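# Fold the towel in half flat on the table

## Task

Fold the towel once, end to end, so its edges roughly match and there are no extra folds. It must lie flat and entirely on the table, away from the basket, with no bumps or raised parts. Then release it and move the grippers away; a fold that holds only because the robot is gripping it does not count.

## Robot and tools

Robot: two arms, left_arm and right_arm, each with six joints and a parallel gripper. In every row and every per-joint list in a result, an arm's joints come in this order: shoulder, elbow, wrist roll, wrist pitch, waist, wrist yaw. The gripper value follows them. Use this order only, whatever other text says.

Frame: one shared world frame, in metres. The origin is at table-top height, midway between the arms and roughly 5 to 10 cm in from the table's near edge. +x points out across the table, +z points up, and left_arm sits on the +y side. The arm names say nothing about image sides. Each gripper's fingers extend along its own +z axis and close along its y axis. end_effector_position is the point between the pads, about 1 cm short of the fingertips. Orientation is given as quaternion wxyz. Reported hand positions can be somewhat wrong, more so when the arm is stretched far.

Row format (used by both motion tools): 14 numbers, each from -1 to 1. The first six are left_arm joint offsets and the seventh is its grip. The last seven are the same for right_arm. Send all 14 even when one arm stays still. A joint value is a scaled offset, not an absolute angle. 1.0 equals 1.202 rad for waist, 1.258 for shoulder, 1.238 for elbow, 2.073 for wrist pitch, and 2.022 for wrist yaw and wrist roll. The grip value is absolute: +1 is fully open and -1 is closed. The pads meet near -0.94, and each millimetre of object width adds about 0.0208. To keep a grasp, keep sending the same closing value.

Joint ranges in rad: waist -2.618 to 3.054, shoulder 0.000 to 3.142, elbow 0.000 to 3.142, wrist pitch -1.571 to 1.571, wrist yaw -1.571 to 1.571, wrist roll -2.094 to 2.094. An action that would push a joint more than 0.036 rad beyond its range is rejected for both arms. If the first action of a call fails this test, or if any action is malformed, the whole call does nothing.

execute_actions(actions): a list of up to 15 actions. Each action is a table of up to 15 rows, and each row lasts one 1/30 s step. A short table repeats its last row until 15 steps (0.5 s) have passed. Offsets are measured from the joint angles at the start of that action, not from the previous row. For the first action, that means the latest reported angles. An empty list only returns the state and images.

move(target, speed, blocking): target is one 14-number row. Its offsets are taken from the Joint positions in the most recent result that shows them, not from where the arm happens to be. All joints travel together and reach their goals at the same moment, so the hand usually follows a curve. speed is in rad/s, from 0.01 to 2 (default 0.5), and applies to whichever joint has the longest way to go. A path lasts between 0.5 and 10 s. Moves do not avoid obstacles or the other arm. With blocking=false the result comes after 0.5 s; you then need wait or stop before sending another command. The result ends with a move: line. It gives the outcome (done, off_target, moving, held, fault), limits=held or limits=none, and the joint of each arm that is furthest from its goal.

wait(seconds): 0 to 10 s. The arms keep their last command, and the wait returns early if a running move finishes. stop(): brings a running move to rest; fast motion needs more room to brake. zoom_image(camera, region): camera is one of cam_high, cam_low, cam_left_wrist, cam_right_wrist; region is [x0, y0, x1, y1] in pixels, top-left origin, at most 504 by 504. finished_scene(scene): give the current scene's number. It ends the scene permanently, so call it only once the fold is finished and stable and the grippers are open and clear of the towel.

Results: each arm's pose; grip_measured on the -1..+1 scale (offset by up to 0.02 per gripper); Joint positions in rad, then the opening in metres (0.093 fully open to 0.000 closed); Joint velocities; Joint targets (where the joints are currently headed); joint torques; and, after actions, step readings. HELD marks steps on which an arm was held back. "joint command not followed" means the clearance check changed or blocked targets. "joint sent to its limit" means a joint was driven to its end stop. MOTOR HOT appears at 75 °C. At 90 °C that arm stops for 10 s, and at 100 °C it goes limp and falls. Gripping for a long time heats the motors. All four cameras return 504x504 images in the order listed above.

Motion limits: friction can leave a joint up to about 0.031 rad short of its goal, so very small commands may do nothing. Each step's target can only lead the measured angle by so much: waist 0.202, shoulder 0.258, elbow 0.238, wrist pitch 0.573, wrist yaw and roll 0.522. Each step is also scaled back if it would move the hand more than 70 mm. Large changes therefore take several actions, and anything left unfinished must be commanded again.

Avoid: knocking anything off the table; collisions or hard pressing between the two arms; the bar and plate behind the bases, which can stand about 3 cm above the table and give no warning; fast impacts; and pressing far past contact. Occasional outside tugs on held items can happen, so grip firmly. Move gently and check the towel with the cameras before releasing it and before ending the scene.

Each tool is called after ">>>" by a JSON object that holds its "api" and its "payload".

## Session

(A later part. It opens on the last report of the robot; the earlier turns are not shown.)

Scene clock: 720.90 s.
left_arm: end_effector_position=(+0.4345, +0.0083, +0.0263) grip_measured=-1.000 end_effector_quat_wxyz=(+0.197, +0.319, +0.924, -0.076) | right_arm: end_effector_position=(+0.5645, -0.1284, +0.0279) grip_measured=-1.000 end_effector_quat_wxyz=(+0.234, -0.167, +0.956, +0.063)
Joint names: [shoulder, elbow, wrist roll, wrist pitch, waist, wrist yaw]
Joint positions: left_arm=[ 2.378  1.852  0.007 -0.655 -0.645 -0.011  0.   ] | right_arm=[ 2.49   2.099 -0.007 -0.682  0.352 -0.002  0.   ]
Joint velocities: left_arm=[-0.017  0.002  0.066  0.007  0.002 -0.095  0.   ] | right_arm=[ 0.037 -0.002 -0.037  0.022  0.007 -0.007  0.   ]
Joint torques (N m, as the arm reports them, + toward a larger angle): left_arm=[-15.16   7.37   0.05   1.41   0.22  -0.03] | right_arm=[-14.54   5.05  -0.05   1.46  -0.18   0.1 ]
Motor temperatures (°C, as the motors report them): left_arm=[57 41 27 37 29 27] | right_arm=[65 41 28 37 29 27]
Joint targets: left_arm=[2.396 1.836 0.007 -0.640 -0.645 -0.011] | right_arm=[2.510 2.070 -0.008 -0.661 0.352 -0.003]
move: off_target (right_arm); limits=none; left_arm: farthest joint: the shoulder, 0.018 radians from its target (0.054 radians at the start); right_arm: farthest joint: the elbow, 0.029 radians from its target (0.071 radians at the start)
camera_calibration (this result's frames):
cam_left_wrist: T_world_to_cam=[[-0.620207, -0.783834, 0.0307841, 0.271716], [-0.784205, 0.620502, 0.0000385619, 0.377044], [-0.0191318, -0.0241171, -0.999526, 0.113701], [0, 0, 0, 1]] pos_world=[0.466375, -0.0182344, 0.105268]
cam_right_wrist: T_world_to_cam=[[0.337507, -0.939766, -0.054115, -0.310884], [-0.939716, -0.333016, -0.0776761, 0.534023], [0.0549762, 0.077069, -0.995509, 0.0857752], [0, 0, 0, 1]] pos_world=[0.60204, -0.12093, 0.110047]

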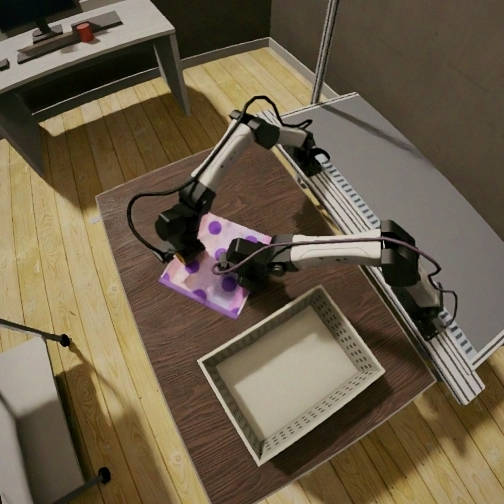

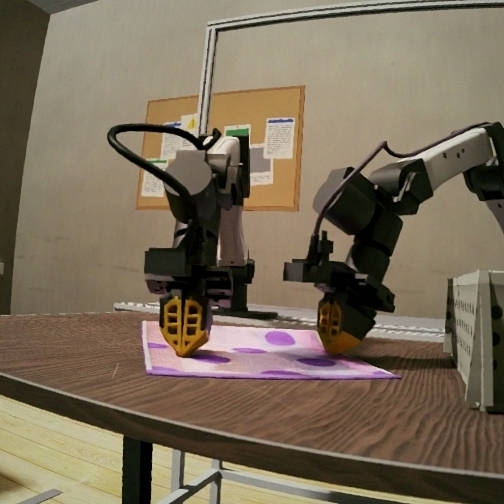

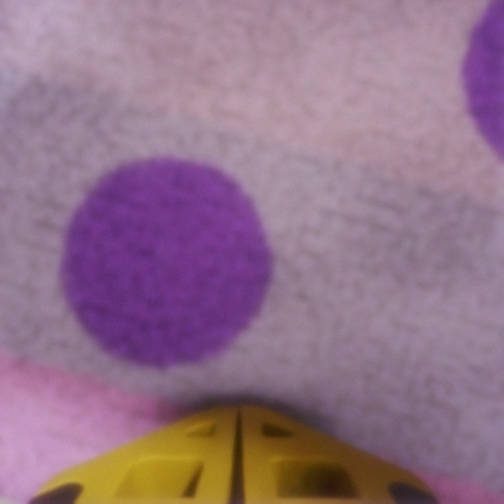

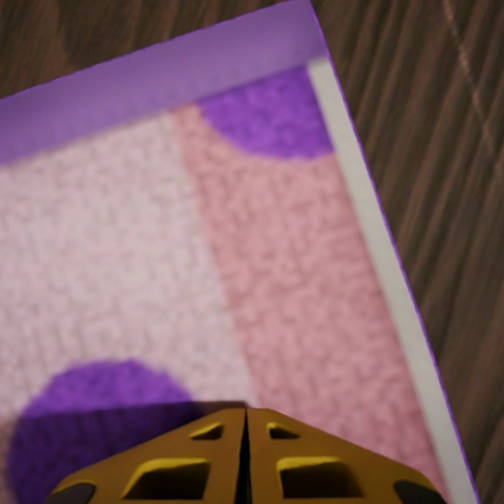

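>>> {"api": "execute_actions", "payload": {"actions": [[[0.045,0,0,0,0,0,-1,0.045,0,0,0,0,0,-1]],[[0.03,0,0,0,0,0,-1,0.03,0,0,0,0,0,-1]]]}}

Scene clock: 732.17 s.
left_arm: end_effector_position=(+0.4358, +0.0071, +0.0198) grip_measured=-1.000 end_effector_quat_wxyz=(+0.196, +0.319, +0.924, -0.076) | right_arm: end_effector_position=(+0.5649, -0.1281, +0.0258) grip_measured=-1.000 end_effector_quat_wxyz=(+0.234, -0.167, +0.956, +0.063)
Joint names: [shoulder, elbow, wrist roll, wrist pitch, waist, wrist yaw]
Joint positions: left_arm=[ 2.394  1.855  0.007 -0.644 -0.645 -0.011  0.   ] | right_arm=[ 2.495  2.099 -0.007 -0.678  0.352 -0.002  0.   ]
Joint velocities: left_arm=[ 0.002  0.002  0.022 -0.007  0.002 -0.051  0.   ] | right_arm=[-0.002  0.007 -0.081 -0.037  0.002 -0.007  0.   ]
Joint torques (N m, as the arm reports them, + toward a larger angle): left_arm=[-13.54   8.86   0.05   1.25   0.21  -0.04] | right_arm=[-13.02   7.22  -0.04   1.26  -0.19   0.1 ]
Motor temperatures (°C, as the motors report them): left_arm=[58 41 27 37 29 27] | right_arm=[65 40 28 38 29 27]
Joint targets: left_arm=[2.432 1.855 0.007 -0.644 -0.645 -0.011] | right_arm=[2.533 2.099 -0.007 -0.678 0.352 -0.002]
Step readings (joint positions; steps 1 to 15: 1st action; 16 to 30: 2nd action):
0: left_arm=[2.378 1.852 0.007 -0.654 -0.645 -0.011] | right_arm=[2.490 2.099 -0.007 -0.682 0.352 -0.002]
1: left_arm=[2.381 1.852 0.007 -0.654 -0.645 -0.011] | right_arm=[2.493 2.099 -0.007 -0.682 0.352 -0.002]
2: left_arm=[2.385 1.852 0.007 -0.652 -0.645 -0.011] | right_arm=[2.495 2.099 -0.007 -0.680 0.352 -0.002]
4: left_arm=[2.394 1.852 0.007 -0.646 -0.645 -0.011] | right_arm=[2.495 2.099 -0.007 -0.679 0.352 -0.002]
8: left_arm=[2.394 1.855 0.007 -0.644 -0.645 -0.011] | right_arm=[2.495 2.099 -0.007 -0.678 0.352 -0.002]
15: left_arm=[2.394 1.855 0.007 -0.644 -0.645 -0.011] | right_arm=[2.495 2.099 -0.007 -0.678 0.352 -0.002]
16: left_arm=[2.394 1.855 0.007 -0.644 -0.645 -0.011] | right_arm=[2.495 2.099 -0.007 -0.678 0.352 -0.002]
17: left_arm=[2.394 1.855 0.007 -0.644 -0.645 -0.011] | right_arm=[2.495 2.099 -0.007 -0.678 0.352 -0.002]
19: left_arm=[2.394 1.855 0.007 -0.644 -0.645 -0.011] | right_arm=[2.495 2.099 -0.007 -0.678 0.352 -0.002]
23: left_arm=[2.394 1.855 0.007 -0.644 -0.645 -0.011] | right_arm=[2.495 2.099 -0.007 -0.678 0.352 -0.002]
30: Joint positions above
camera_calibration (this result's frames):
cam_left_wrist: T_world_to_cam=[[-0.620203, -0.783837, 0.0307902, 0.271735], [-0.784162, 0.620551, 0.00232649, 0.378695], [-0.0209305, -0.0227016, -0.999523, 0.107944], [0, 0, 0, 1]] pos_world=[0.467748, -0.0195534, 0.0986448]
cam_right_wrist: T_world_to_cam=[[0.337503, -0.939768, -0.0541133, -0.310905], [-0.939739, -0.333042, -0.0772961, 0.534306], [0.0546184, 0.07694, -0.995539, 0.0837807], [0, 0, 0, 1]] pos_world=[0.602463, -0.120678, 0.107883]

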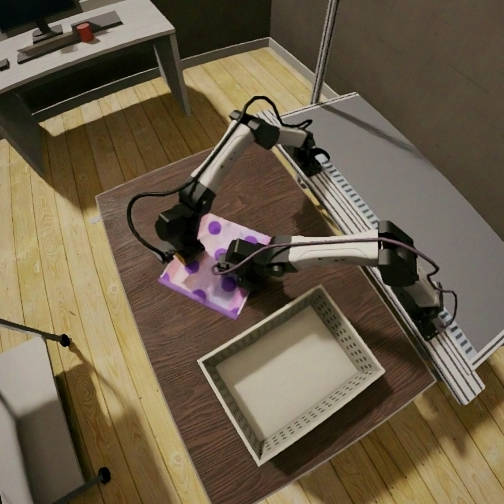

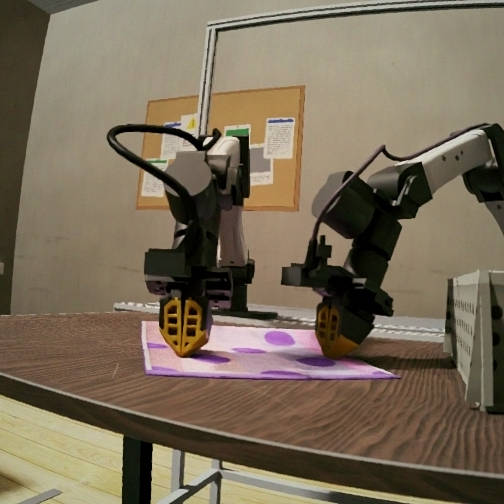

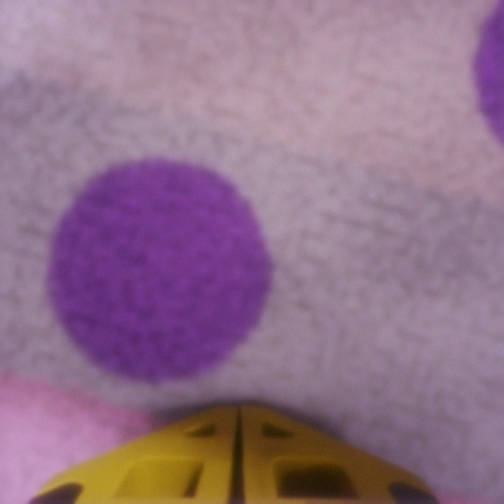

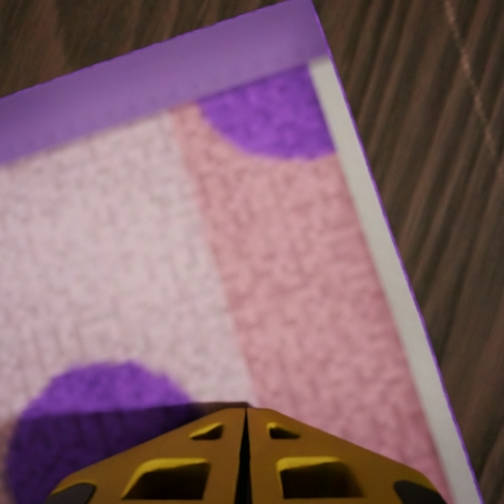

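>>> {"api": "move", "payload": {"target": [-0.035,-0.111,0,0.037,-0.155,0,-1,-0.246,-0.504,0,0.129,-0.05,0,-1], "speed": 0.2}}

Scene clock: 744.07 s.
left_arm: end_effector_position=(+0.3687, -0.0536, +0.0207) grip_measured=-1.000 end_effector_quat_wxyz=(+0.206, +0.394, +0.891, -0.092) | right_arm: end_effector_position=(+0.5091, -0.1756, +0.0242) grip_measured=-1.000 end_effector_quat_wxyz=(+0.257, -0.143, +0.954, +0.062)
Joint names: [shoulder, elbow, wrist roll, wrist pitch, waist, wrist yaw]
Joint positions: left_arm=[ 2.341  1.744  0.007 -0.557 -0.814 -0.02   0.   ] | right_arm=[ 2.183  1.521 -0.007 -0.365  0.302 -0.007  0.   ]
Joint velocities: left_arm=[ 0.002 -0.007  0.051 -0.037 -0.007 -0.037  0.   ] | right_arm=[-0.012 -0.012 -0.007  0.051 -0.002 -0.051  0.   ]
Joint torques (N m, as the arm reports them, + toward a larger angle): left_arm=[-15.54   6.19   0.05   1.23  -1.31   0.04] | right_arm=[-13.42   3.37  -0.04   0.91  -1.19   0.16]
Motor temperatures (°C, as the motors report them): left_arm=[58 40 27 37 29 27] | right_arm=[65 40 28 37 29 27]
Joint targets: left_arm=[2.350 1.717 0.007 -0.567 -0.831 -0.011] | right_arm=[2.186 1.474 -0.007 -0.410 0.291 -0.003]
move: off_target (left_arm, right_arm); limits=none; left_arm: farthest joint: the elbow, 0.026 radians from its target (0.137 radians at the start); right_arm: farthest joint: the elbow, 0.046 radians from its target (0.623 radians at the start)
camera_calibration (this result's frames):
cam_left_wrist: T_world_to_cam=[[-0.740986, -0.67131, 0.0168455, 0.233399], [-0.671474, 0.740404, -0.0304171, 0.329297], [0.00794679, -0.03385, -0.999395, 0.0947995], [0, 0, 0, 1]] pos_world=[0.393306, -0.0839206, 0.100827]
cam_right_wrist: T_world_to_cam=[[0.292948, -0.954364, -0.0580591, -0.316511], [-0.950864, -0.284435, -0.122284, 0.481159], [0.10019, 0.0910293, -0.990795, 0.0680522], [0, 0, 0, 1]] pos_world=[0.54342, -0.171403, 0.107888]

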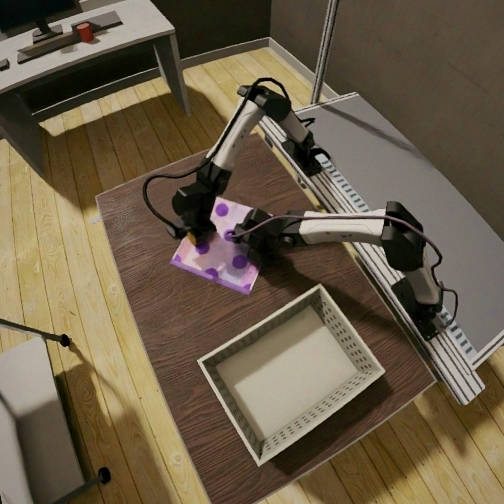

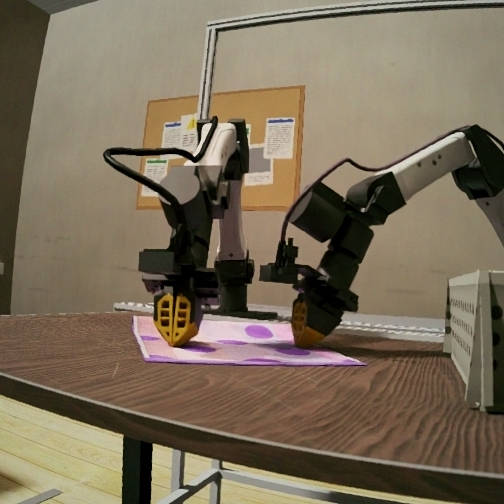

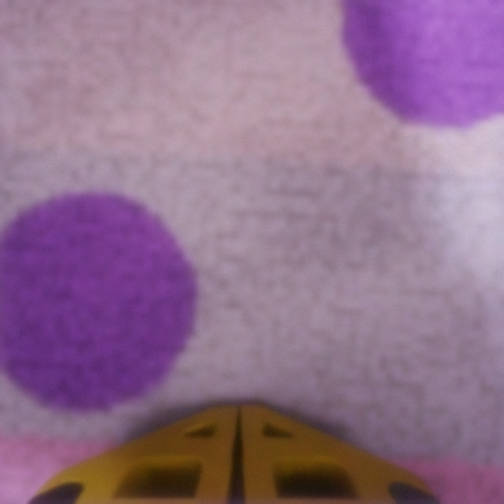

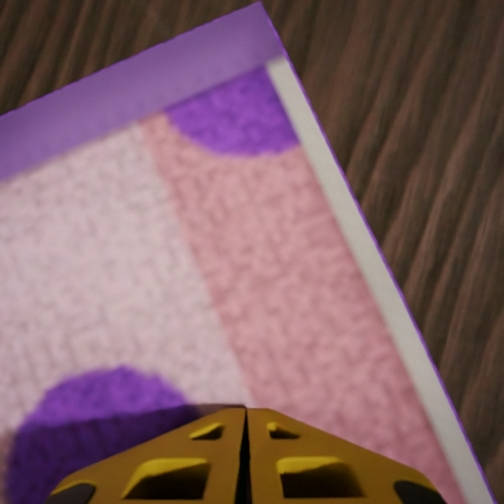

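>>> {"api": "move", "payload": {"target": [-0.35,-0.2,0,0,-0.1,0,-1,-0.6,-0.4,0,0,-0.35,0,-1], "speed": 0.8}}

>>> {"api": "zoom_image", "payload": {"camera": "cam_high", "region": [140,170,320,320]}}

Scene clock: 751.93 s.
left_arm: end_effector_position=(+0.2970, -0.0515, +0.1587) grip_measured=-1.000 end_effector_quat_wxyz=(+0.294, +0.428, +0.842, -0.147) | right_arm: end_effector_position=(+0.4172, -0.3845, +0.1677) grip_measured=-1.000 end_effector_quat_wxyz=(+0.380, +0.056, +0.923, -0.006)
Joint names: [shoulder, elbow, wrist roll, wrist pitch, waist, wrist yaw]
Joint positions: left_arm=[ 1.897  1.514  0.007 -0.56  -0.925 -0.021  0.   ] | right_arm=[ 1.444  1.046 -0.007 -0.365 -0.114 -0.005  0.   ]
Joint velocities: left_arm=[-0.002 -0.012 -0.051  0.037  0.002  0.007  0.   ] | right_arm=[ 0.012  0.002 -0.007  0.037  0.007  0.066  0.   ]
Joint torques (N m, as the arm reports them, + toward a larger angle): left_arm=[-12.46   7.82   0.04   1.74  -0.62  -0.02] | right_arm=[-8.86  6.17 -0.04  1.68 -0.7   0.07]
Motor temperatures (°C, as the motors report them): left_arm=[59 40 27 37 29 27] | right_arm=[65 39 28 37 29 27]
Joint targets: left_arm=[1.901 1.496 0.007 -0.557 -0.934 -0.019] | right_arm=[1.428 1.026 -0.007 -0.365 -0.119 -0.007]
move: done; limits=none; left_arm: farthest joint: the elbow, 0.017 radians from its target (0.247 radians at the start); right_arm: farthest joint: the elbow, 0.020 radians from its target (0.495 radians at the start)
camera_calibration (this result's frames):
cam_left_wrist: T_world_to_cam=[[-0.809777, -0.58662, 0.011763, 0.204891], [-0.571494, 0.784038, -0.242237, 0.289951], [0.132878, -0.20288, -0.970146, 0.182908], [0, 0, 0, 1]] pos_world=[0.307317, -0.0700307, 0.245274]
cam_right_wrist: T_world_to_cam=[[-0.115429, -0.992147, -0.0481618, -0.326491], [-0.924015, 0.125042, -0.361333, 0.538296], [0.364518, 0.00279401, -0.931192, 0.084317], [0, 0, 0, 1]] pos_world=[0.428972, -0.391473, 0.257295]

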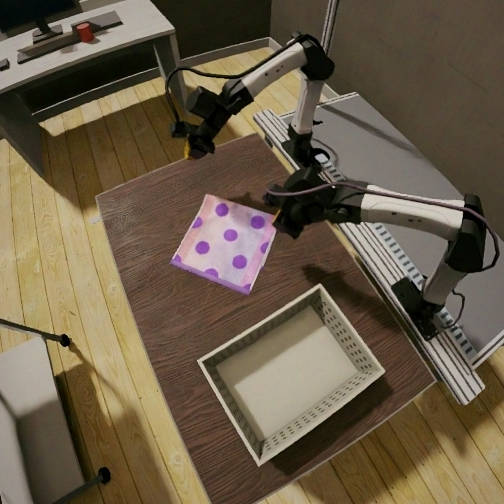

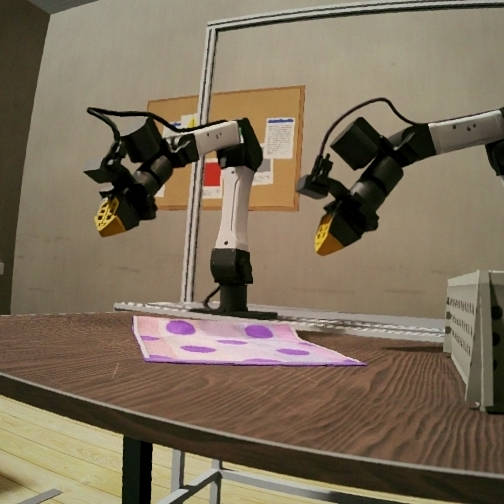

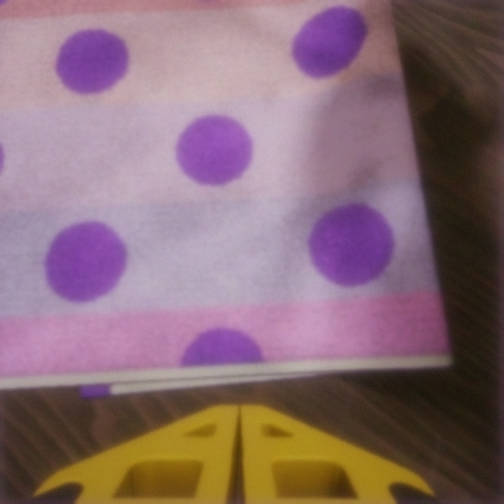

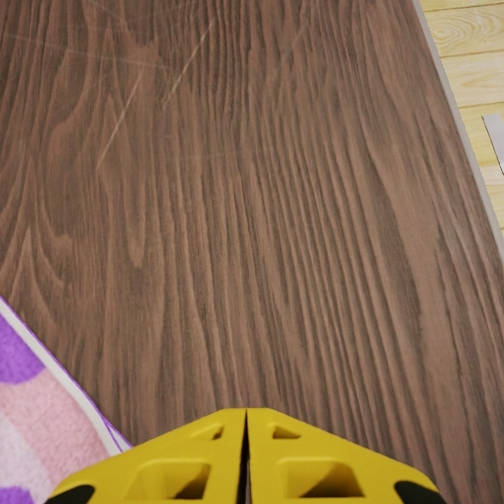

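Region (140, 170, 320, 320) of cam_high's 504x504 image, scaled by 2.800, with more detail than that image has.

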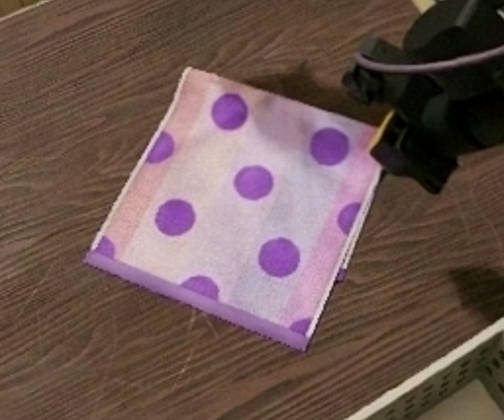

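>>> {"api": "move", "payload": {"target": [0.289,0.186,0,0,0.092,0,-1,0.521,0.384,0,0,0.346,0,-1], "speed": 0.8}}

>>> {"api": "execute_actions", "payload": {"actions": [[[0.05,0,0,0,0,0,-1,0.05,0,0,0,0,0,-1]],[[0.04,0,0,0,0,0,-1,0.04,0,0,0,0,0,-1]],[[0.03,0,0,0,0,0,-1,0.03,0,0,0,0,0,-1]]]}}

Scene clock: 799.00 s.
left_arm: end_effector_position=(+0.3703, -0.0554, +0.0648) grip_measured=-1.000 end_effector_quat_wxyz=(+0.240, +0.390, +0.882, -0.106) | right_arm: end_effector_position=(+0.5079, -0.1802, +0.0545) grip_measured=-1.000 end_effector_quat_wxyz=(+0.281, -0.139, +0.948, +0.063)
Joint names: [shoulder, elbow, wrist roll, wrist pitch, waist, wrist yaw]
Joint positions: left_arm=[ 2.247  1.73   0.007 -0.562 -0.816 -0.021  0.   ] | right_arm=[ 2.101  1.493 -0.007 -0.369  0.297 -0.004  0.   ]
Joint velocities: left_arm=[-0.012 -0.002 -0.007 -0.066 -0.007 -0.037  0.   ] | right_arm=[-0.002  0.002  0.037 -0.037 -0.002  0.037  0.   ]
Joint torques (N m, as the arm reports them, + toward a larger angle): left_arm=[-14.67  10.48   0.04   1.5    0.35  -0.02] | right_arm=[-13.39   9.15  -0.04   1.43   0.19   0.09]
Motor temperatures (°C, as the motors report them): left_arm=[55 40 27 38 29 27] | right_arm=[56 39 28 39 29 27]
Joint targets: left_arm=[2.260 1.744 0.007 -0.560 -0.815 -0.021] | right_arm=[2.099 1.521 -0.007 -0.366 0.302 -0.005]
move: off_target (right_arm); limits=none; left_arm: farthest joint: the shoulder, 0.014 radians from its target (0.364 radians at the start); right_arm: farthest joint: the elbow, 0.029 radians from its target (0.476 radians at the start)
camera_calibration (this result's frames):
cam_left_wrist: T_world_to_cam=[[-0.741887, -0.670338, 0.015856, 0.233024], [-0.667882, 0.736658, -0.106158, 0.336444], [0.0594809, -0.0893468, -0.994223, 0.116322], [0, 0, 0, 1]] pos_world=[0.390663, -0.0812467, 0.147671]
cam_right_wrist: T_world_to_cam=[[0.287942, -0.956055, -0.055202, -0.316721], [-0.946085, -0.275062, -0.17107, 0.484411], [0.148368, 0.101484, -0.983711, 0.0756231], [0, 0, 0, 1]] pos_world=[0.538271, -0.177234, 0.139776]

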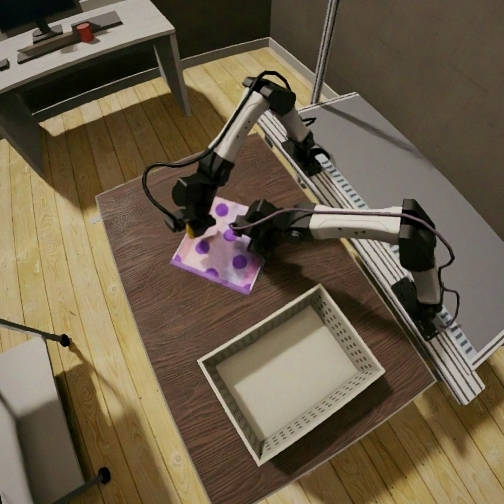

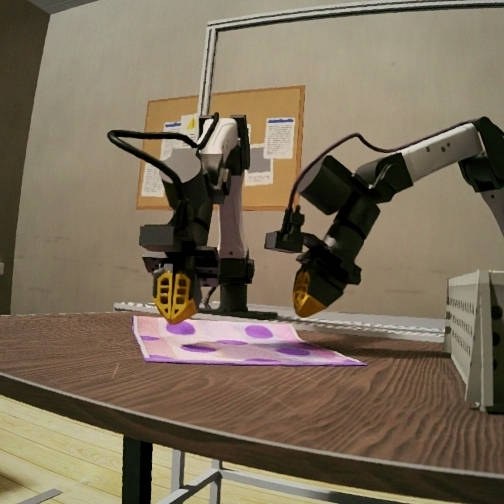

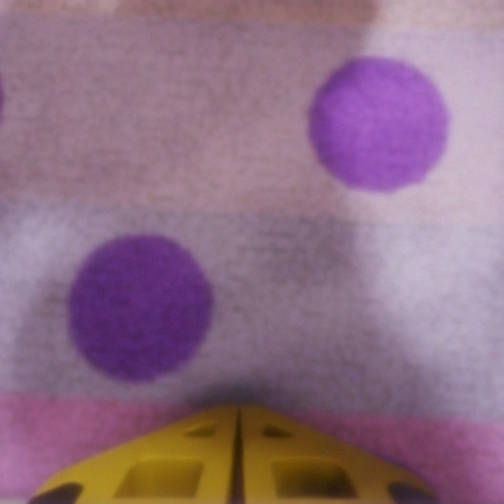

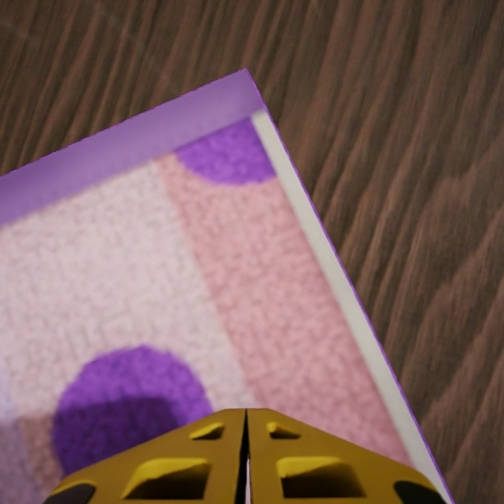

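Scene clock: 800.50 s.
left_arm: end_effector_position=(+0.3653, -0.0514, +0.0205) grip_measured=-1.000 end_effector_quat_wxyz=(+0.203, +0.395, +0.891, -0.090) | right_arm: end_effector_position=(+0.5049, -0.1798, +0.0236) grip_measured=-1.000 end_effector_quat_wxyz=(+0.256, -0.140, +0.955, +0.060)
Joint names: [shoulder, elbow, wrist roll, wrist pitch, waist, wrist yaw]
Joint positions: left_arm=[ 2.332  1.73   0.007 -0.561 -0.816 -0.021  0.   ] | right_arm=[ 2.166  1.493 -0.007 -0.355  0.297 -0.004  0.   ]
Joint velocities: left_arm=[-0.007  0.002 -0.037  0.037 -0.012 -0.081  0.   ] | right_arm=[-0.012  0.002  0.007 -0.022 -0.002 -0.066  0.   ]
Joint torques (N m, as the arm reports them, + toward a larger angle): left_arm=[-13.02   8.79   0.05   1.29   0.17  -0.04] | right_arm=[-10.18   6.82  -0.04   1.33  -0.18   0.1 ]
Motor temperatures (°C, as the motors report them): left_arm=[55 40 27 38 29 27] | right_arm=[56 39 28 39 29 27]
Joint targets: left_arm=[2.369 1.730 0.007 -0.561 -0.816 -0.021] | right_arm=[2.204 1.493 -0.007 -0.356 0.297 -0.004]
Step readings (joint positions; steps 1 to 15: 1st action; 16 to 30: 2nd action; 31 to 45: 3rd action):
0: left_arm=[2.247 1.730 0.007 -0.562 -0.816 -0.021] | right_arm=[2.101 1.493 -0.007 -0.369 0.297 -0.004]
1: left_arm=[2.250 1.730 0.007 -0.562 -0.816 -0.021] | right_arm=[2.106 1.493 -0.007 -0.368 0.297 -0.004]
2: left_arm=[2.255 1.730 0.007 -0.559 -0.816 -0.021] | right_arm=[2.113 1.493 -0.007 -0.365 0.297 -0.004]
4: left_arm=[2.270 1.730 0.007 -0.558 -0.816 -0.021] | right_arm=[2.135 1.493 -0.007 -0.365 0.297 -0.004]
8: left_arm=[2.296 1.730 0.007 -0.563 -0.816 -0.021] | right_arm=[2.161 1.493 -0.007 -0.363 0.297 -0.004]
15: left_arm=[2.299 1.730 0.007 -0.565 -0.816 -0.021] | right_arm=[2.160 1.493 -0.007 -0.363 0.297 -0.004]
16: left_arm=[2.301 1.730 0.007 -0.564 -0.816 -0.021] | right_arm=[2.163 1.493 -0.007 -0.362 0.297 -0.004]
17: left_arm=[2.303 1.730 0.007 -0.563 -0.816 -0.021] | right_arm=[2.166 1.493 -0.007 -0.358 0.297 -0.004]
19: left_arm=[2.314 1.730 0.007 -0.563 -0.816 -0.021] | right_arm=[2.166 1.493 -0.007 -0.356 0.297 -0.004]
23: left_arm=[2.331 1.730 0.007 -0.562 -0.816 -0.021] | right_arm=[2.166 1.493 -0.007 -0.356 0.297 -0.004]
30: left_arm=[2.331 1.730 0.007 -0.562 -0.816 -0.021] | right_arm=[2.166 1.493 -0.007 -0.356 0.297 -0.004]
31: left_arm=[2.331 1.730 0.007 -0.562 -0.816 -0.021] | right_arm=[2.166 1.493 -0.007 -0.355 0.297 -0.004]
32: left_arm=[2.332 1.730 0.007 -0.562 -0.816 -0.021] | right_arm=[2.166 1.493 -0.007 -0.355 0.297 -0.004]
34: left_arm=[2.332 1.730 0.007 -0.561 -0.816 -0.021] | right_arm=[2.166 1.493 -0.007 -0.355 0.297 -0.004]
38: left_arm=[2.332 1.730 0.007 -0.561 -0.816 -0.021] | right_arm=[2.166 1.493 -0.007 -0.355 0.297 -0.004]
45: Joint positions above
camera_calibration (this result's frames):
cam_left_wrist: T_world_to_cam=[[-0.742227, -0.669965, 0.0157167, 0.232918], [-0.670139, 0.741884, -0.022833, 0.324852], [0.00363733, -0.0274797, -0.999616, 0.096693], [0, 0, 0, 1]] pos_world=[0.390222, -0.0822992, 0.100413]
cam_right_wrist: T_world_to_cam=[[0.287292, -0.95626, -0.0550511, -0.316851], [-0.952657, -0.279291, -0.120173, 0.477731], [0.0995417, 0.0869697, -0.991225, 0.067905], [0, 0, 0, 1]] pos_world=[0.539383, -0.175471, 0.107277]

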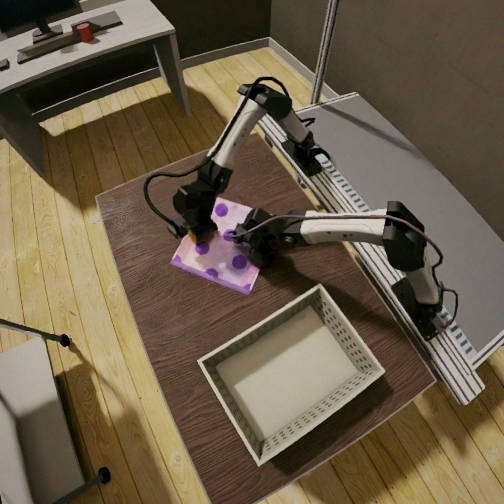

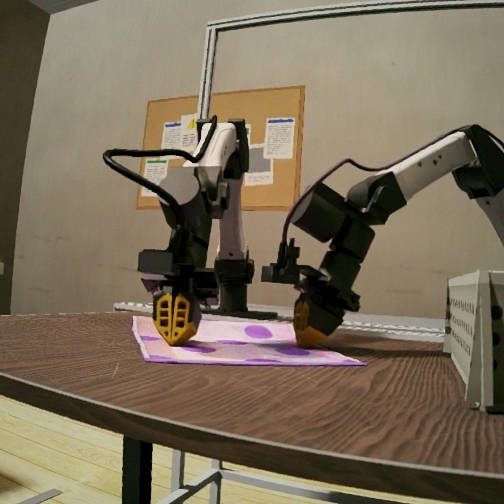

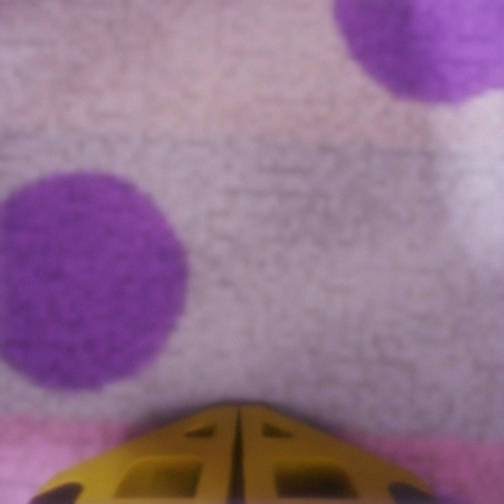

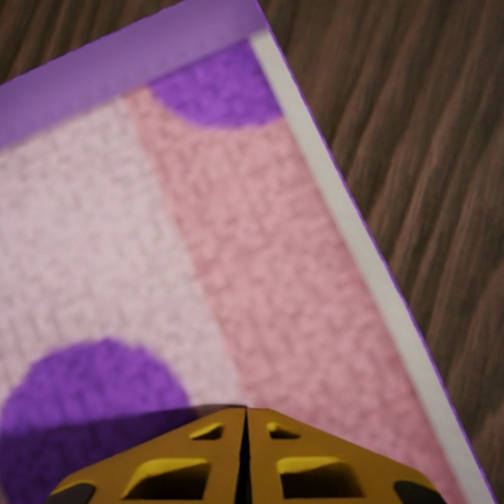

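>>> {"api": "move", "payload": {"target": [-0.256,-0.452,0,0.063,0.092,0,-1,-0.235,-0.376,0,-0.006,0.296,0,-1], "speed": 0.2}}

Scene clock: 814.23 s.
left_arm: end_effector_position=(+0.3277, +0.0549, +0.0177) grip_measured=-1.000 end_effector_quat_wxyz=(+0.190, +0.352, +0.913, -0.076) | right_arm: end_effector_position=(+0.3385, -0.0906, +0.0213) grip_measured=-1.000 end_effector_quat_wxyz=(+0.196, -0.301, +0.930, +0.081)
Joint names: [shoulder, elbow, wrist roll, wrist pitch, waist, wrist yaw]
Joint positions: left_arm=[ 1.998  1.202  0.007 -0.399 -0.716 -0.02   0.   ] | right_arm=[ 1.874  1.068 -0.007 -0.341  0.634  0.01   0.   ]
Joint velocities: left_arm=[-0.017  0.007  0.022 -0.007 -0.022 -0.037  0.   ] | right_arm=[-0.022 -0.022  0.037 -0.007 -0.007 -0.037  0.   ]
Joint torques (N m, as the arm reports them, + toward a larger angle): left_arm=[-11.37   4.98   0.05   0.93   0.95  -0.04] | right_arm=[-10.61   3.23  -0.04   0.9    1.72  -0.06]
Motor temperatures (°C, as the motors report them): left_arm=[55 40 27 38 29 27] | right_arm=[56 39 28 38 29 27]
Joint targets: left_arm=[2.010 1.171 0.007 -0.430 -0.706 -0.021] | right_arm=[1.870 1.028 -0.007 -0.368 0.653 -0.004]
move: off_target (left_arm, right_arm); limits=none; left_arm: farthest joint: the elbow, 0.032 radians from its target (0.560 radians at the start); right_arm: farthest joint: the elbow, 0.040 radians from its target (0.465 radians at the start)
camera_calibration (this result's frames):
cam_left_wrist: T_world_to_cam=[[-0.671757, -0.740496, 0.0202158, 0.256939], [-0.740423, 0.672028, 0.0123428, 0.246943], [-0.0227254, -0.00667692, -0.999719, 0.104408], [0, 0, 0, 1]] pos_world=[0.357816, 0.0250064, 0.0961366]
cam_right_wrist: T_world_to_cam=[[0.581463, -0.812403, -0.0436017, -0.270756], [-0.813482, -0.581363, -0.0162491, 0.267136], [-0.0121476, 0.0449175, -0.998917, 0.108597], [0, 0, 0, 1]] pos_world=[0.376064, -0.0695375, 0.101014]

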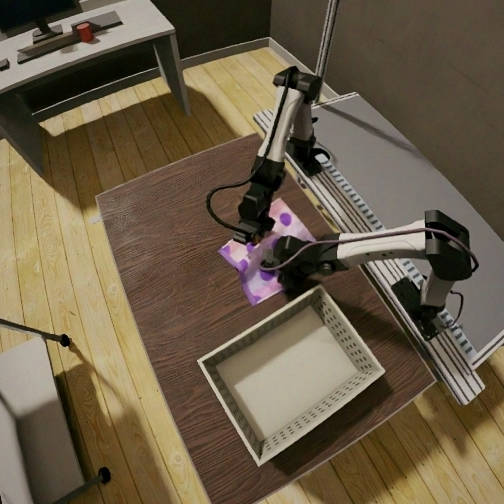

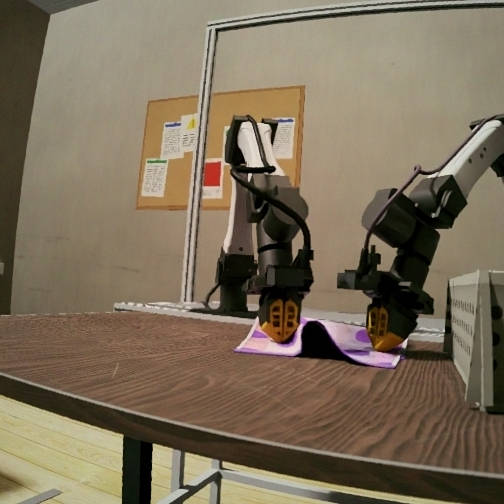

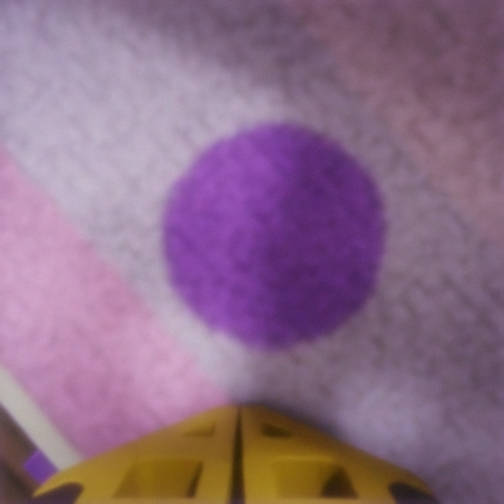

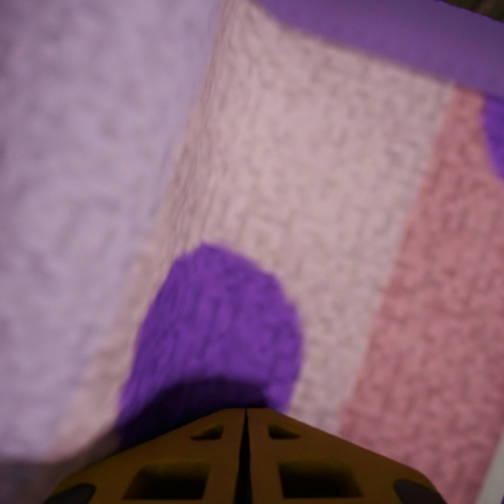

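>>> {"api": "move", "payload": {"target": [0.02,0,0,0,0.07,0,-1,0.02,0,0,0,-0.11,0,-1], "speed": 0.15}}

>>> {"api": "move", "payload": {"target": [-0.3,-0.1,0,0,0.2,0,1,-0.35,-0.1,0,0,-0.4,0,1], "speed": 0.8}}

Scene clock: 824.13 s.
left_arm: end_effector_position=(+0.3494, +0.0770, +0.0187) grip_measured=-1.000 end_effector_quat_wxyz=(+0.196, +0.318, +0.925, -0.076) | right_arm: end_effector_position=(+0.3637, -0.1224, +0.0213) grip_measured=-1.000 end_effector_quat_wxyz=(+0.201, -0.252, +0.942, +0.089)
Joint names: [shoulder, elbow, wrist roll, wrist pitch, waist, wrist yaw]
Joint positions: left_arm=[ 1.996  1.202  0.007 -0.389 -0.642 -0.011  0.   ] | right_arm=[ 1.874  1.068 -0.007 -0.324  0.52  -0.029  0.   ]
Joint velocities: left_arm=[ 0.002 -0.002  0.007 -0.022 -0.027  0.022  0.   ] | right_arm=[-0.017 -0.007  0.007 -0.051 -0.007 -0.022  0.   ]
Joint torques (N m, as the arm reports them, + toward a larger angle): left_arm=[-10.06   8.1    0.05   1.17   1.01  -0.12] | right_arm=[-8.04  6.28 -0.04  1.02 -2.01  0.58]
Motor temperatures (°C, as the motors report them): left_arm=[54 39 27 37 29 27] | right_arm=[56 38 28 37 29 27]
Joint targets: left_arm=[2.023 1.202 0.007 -0.399 -0.632 -0.020] | right_arm=[1.899 1.068 -0.007 -0.341 0.501 0.010]
move: off_target (left_arm, right_arm); limits=none; left_arm: farthest joint: the shoulder, 0.027 radians from its target (0.025 radians at the start); right_arm: farthest joint: the wrist yaw, 0.039 radians from its target (0.000 radians at the start)
camera_calibration (this result's frames):
cam_left_wrist: T_world_to_cam=[[-0.617507, -0.785957, 0.0309091, 0.272156], [-0.7863, 0.617842, 0.0016606, 0.268575], [-0.0204021, -0.0232784, -0.999521, 0.106497], [0, 0, 0, 1]] pos_world=[0.381412, 0.0504452, 0.097588]
cam_right_wrist: T_world_to_cam=[[0.499079, -0.862953, -0.0789467, -0.286608], [-0.866433, -0.498469, -0.0286752, 0.298803], [-0.0146072, 0.0827132, -0.996466, 0.115805], [0, 0, 0, 1]] pos_world=[0.403625, -0.107964, 0.101337]

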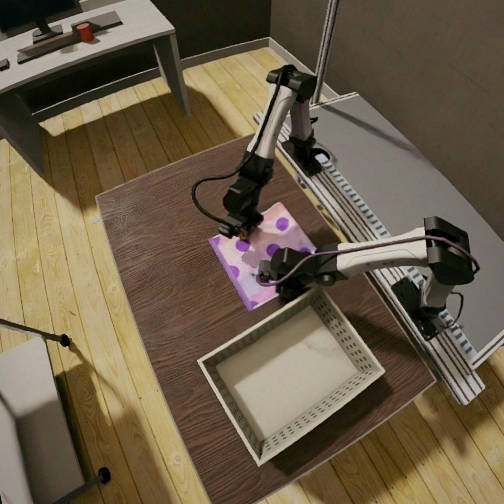

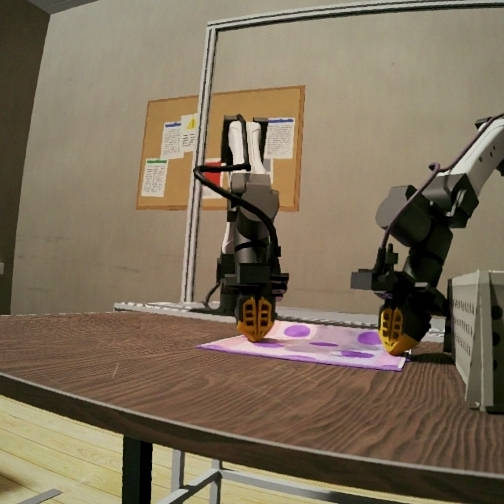

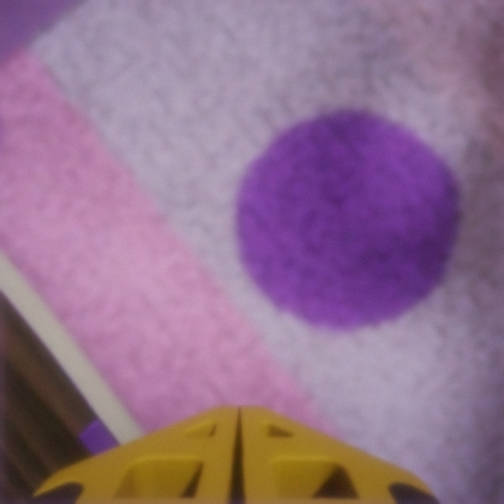

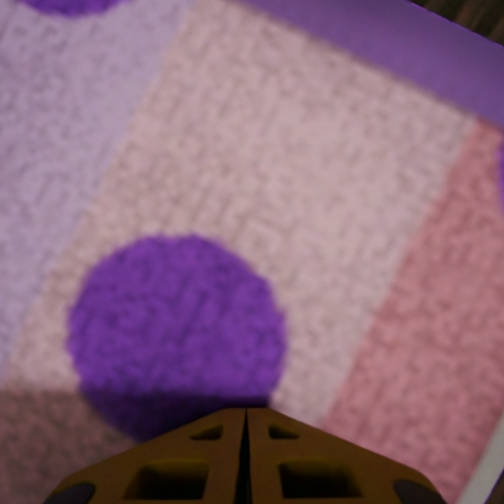

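Scene clock: 825.40 s.
left_arm: end_effector_position=(+0.3908, +0.1760, +0.1339) grip_measured=+0.982 end_effector_quat_wxyz=(+0.328, +0.194, +0.921, -0.082) | right_arm: end_effector_position=(+0.4084, -0.3172, +0.1418) grip_measured=+0.983 end_effector_quat_wxyz=(+0.363, -0.019, +0.931, +0.034)
Joint names: [shoulder, elbow, wrist roll, wrist pitch, waist, wrist yaw]
Joint positions: left_arm=[ 1.617  1.096  0.007 -0.388 -0.402 -0.01   0.092] | right_arm=[ 1.449  0.964 -0.007 -0.321  0.041 -0.024  0.092]
Joint velocities: left_arm=[-0.007 -0.002 -0.051 -0.037 -0.007 -0.066  0.   ] | right_arm=[ 0.012  0.002 -0.007  0.007 -0.012  0.037  0.   ]
Joint torques (N m, as the arm reports them, + toward a larger angle): left_arm=[-9.32  7.6   0.05  1.8   0.29 -0.05] | right_arm=[-8.62  6.   -0.04  1.59 -0.33  0.03]
Motor temperatures (°C, as the motors report them): left_arm=[54 39 27 37 29 27] | right_arm=[56 38 28 37 29 27]
Joint targets: left_arm=[1.619 1.079 0.007 -0.389 -0.401 -0.011] | right_arm=[1.434 0.944 -0.007 -0.324 0.040 -0.029]
move: done; limits=none; left_arm: farthest joint: the elbow, 0.018 radians from its target (0.124 radians at the start); right_arm: farthest joint: the elbow, 0.019 radians from its target (0.124 radians at the start)
camera_calibration (this result's frames):
cam_left_wrist: T_world_to_cam=[[-0.414669, -0.909144, 0.0388171, 0.313329], [-0.882466, 0.391359, -0.260945, 0.35241], [0.222046, -0.142461, -0.964573, 0.146382], [0, 0, 0, 1]] pos_world=[0.408413, 0.167796, 0.220994]
cam_right_wrist: T_world_to_cam=[[0.0513736, -0.996496, -0.0660106, -0.328926], [-0.944629, -0.0270367, -0.327024, 0.467703], [0.324093, 0.079156, -0.942708, 0.105584], [0, 0, 0, 1]] pos_world=[0.424485, -0.323486, 0.230773]

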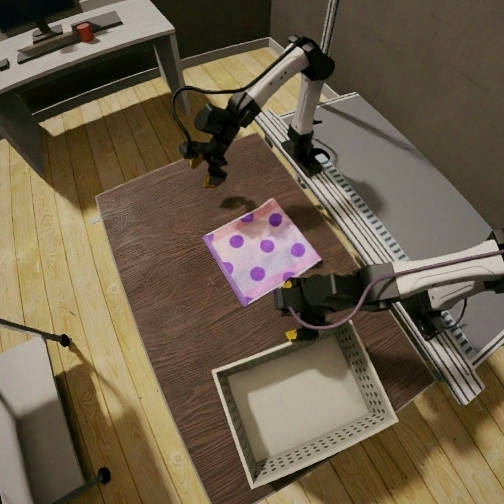

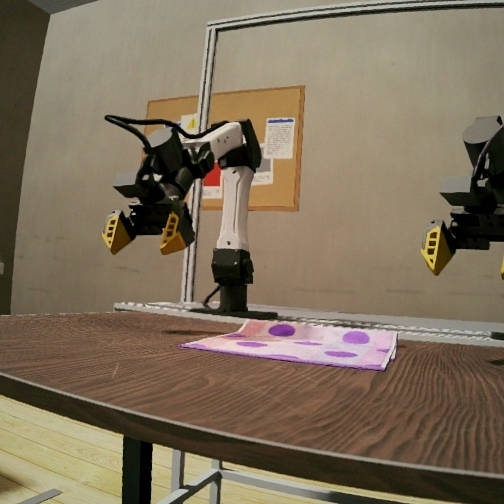

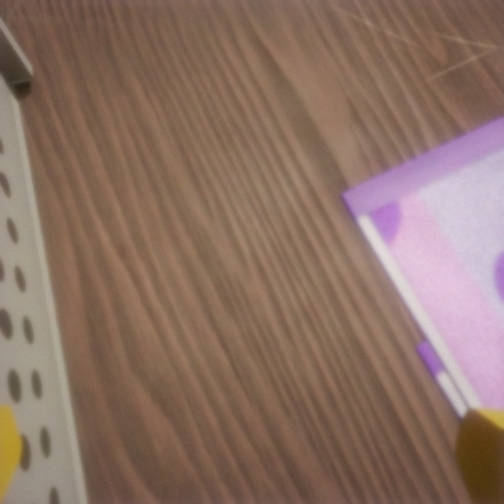

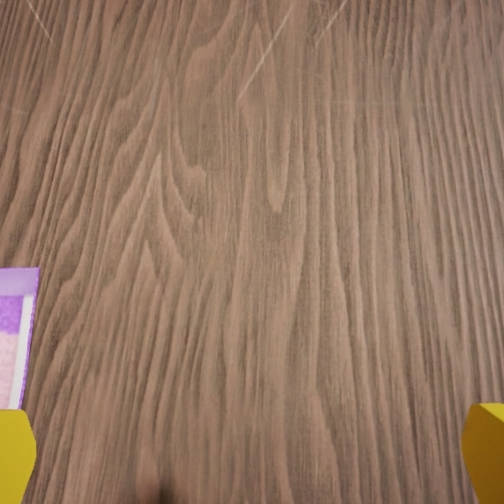

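>>> {"api": "move", "payload": {"target": [0.719,0.958,0.506,-0.363,-0.116,0,1,0.78,0.997,0.968,-0.409,0.283,0.01,1], "speed": 0.9}}

Scene clock: 862.67 s.
left_arm: end_effector_position=(+0.4602, +0.0682, +0.0577) grip_measured=+0.982 end_effector_quat_wxyz=(+0.116, +0.701, +0.703, +0.016) | right_arm: end_effector_position=(+0.4831, -0.1493, +0.0506) grip_measured=+0.984 end_effector_quat_wxyz=(+0.008, +0.708, +0.702, +0.082)
Joint names: [shoulder, elbow, wrist roll, wrist pitch, waist, wrist yaw]
Joint positions: left_arm=[ 2.504  2.269  1.023 -1.134 -0.528 -0.01   0.092] | right_arm=[ 2.425  2.169  1.941 -1.15   0.367 -0.009  0.092]
Joint velocities: left_arm=[-0.007 -0.012  0.007  0.007  0.007  0.007  0.001] | right_arm=[-0.012 -0.012  0.007  0.007 -0.022 -0.007 -0.001]
Joint torques (N m, as the arm reports them, + toward a larger angle): left_arm=[-15.91   9.98   0.12   0.78  -0.77   0.02] | right_arm=[-14.8    8.71   0.03   0.4    1.1    0.22]
Motor temperatures (°C, as the motors report them): left_arm=[51 40 27 38 29 27] | right_arm=[53 39 28 38 29 27]
Joint targets: left_arm=[2.522 2.282 1.030 -1.140 -0.541 -0.010] | right_arm=[2.430 2.198 1.950 -1.169 0.381 -0.004]
move: off_target (right_arm); limits=none; left_arm: farthest joint: the shoulder, 0.018 radians from its target (0.904 radians at the start); right_arm: farthest joint: the elbow, 0.029 radians from its target (1.235 radians at the start)
camera_calibration (this result's frames):
cam_left_wrist: T_world_to_cam=[[-0.985166, -0.0198381, -0.170452, 0.461035], [-0.0667028, 0.959454, 0.273858, -0.00913403], [0.158108, 0.281165, -0.946545, 0.0416195], [0, 0, 0, 1]] pos_world=[0.447007, 0.00620777, 0.12048]
cam_right_wrist: T_world_to_cam=[[-0.990965, 0.0319615, -0.130255, 0.488936], [-0.0364055, 0.870624, 0.4906, 0.166868], [0.129083, 0.49091, -0.861595, 0.133642], [0, 0, 0, 1]] pos_world=[0.473343, -0.226513, 0.0969664]

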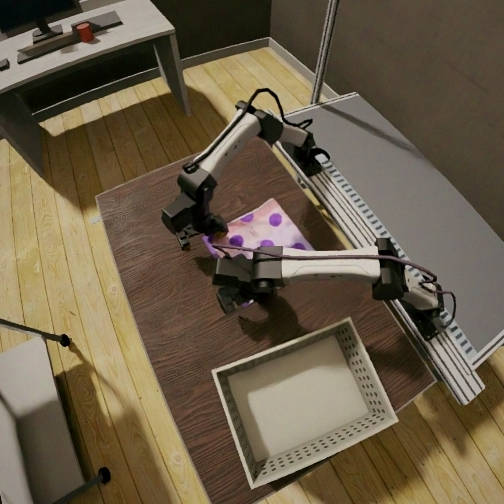

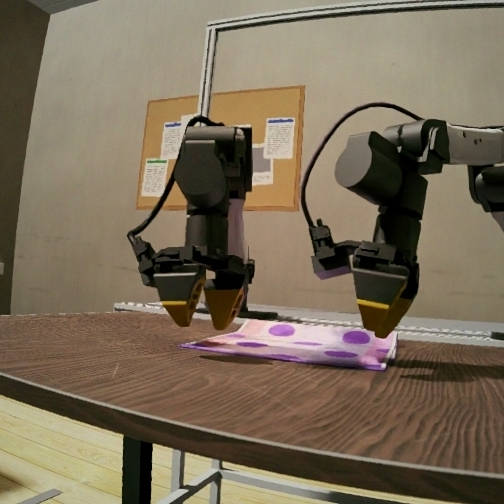

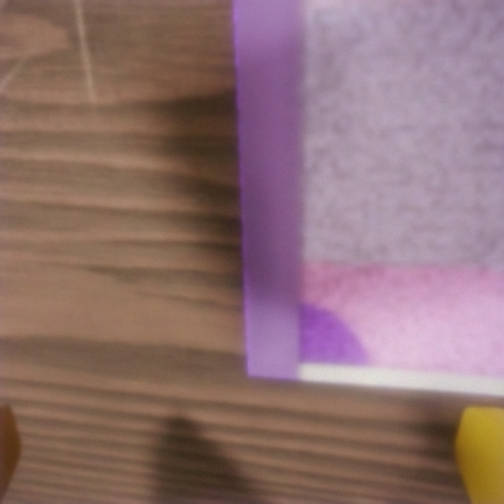

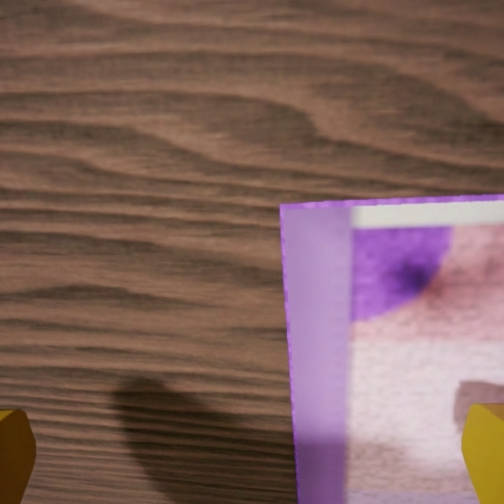

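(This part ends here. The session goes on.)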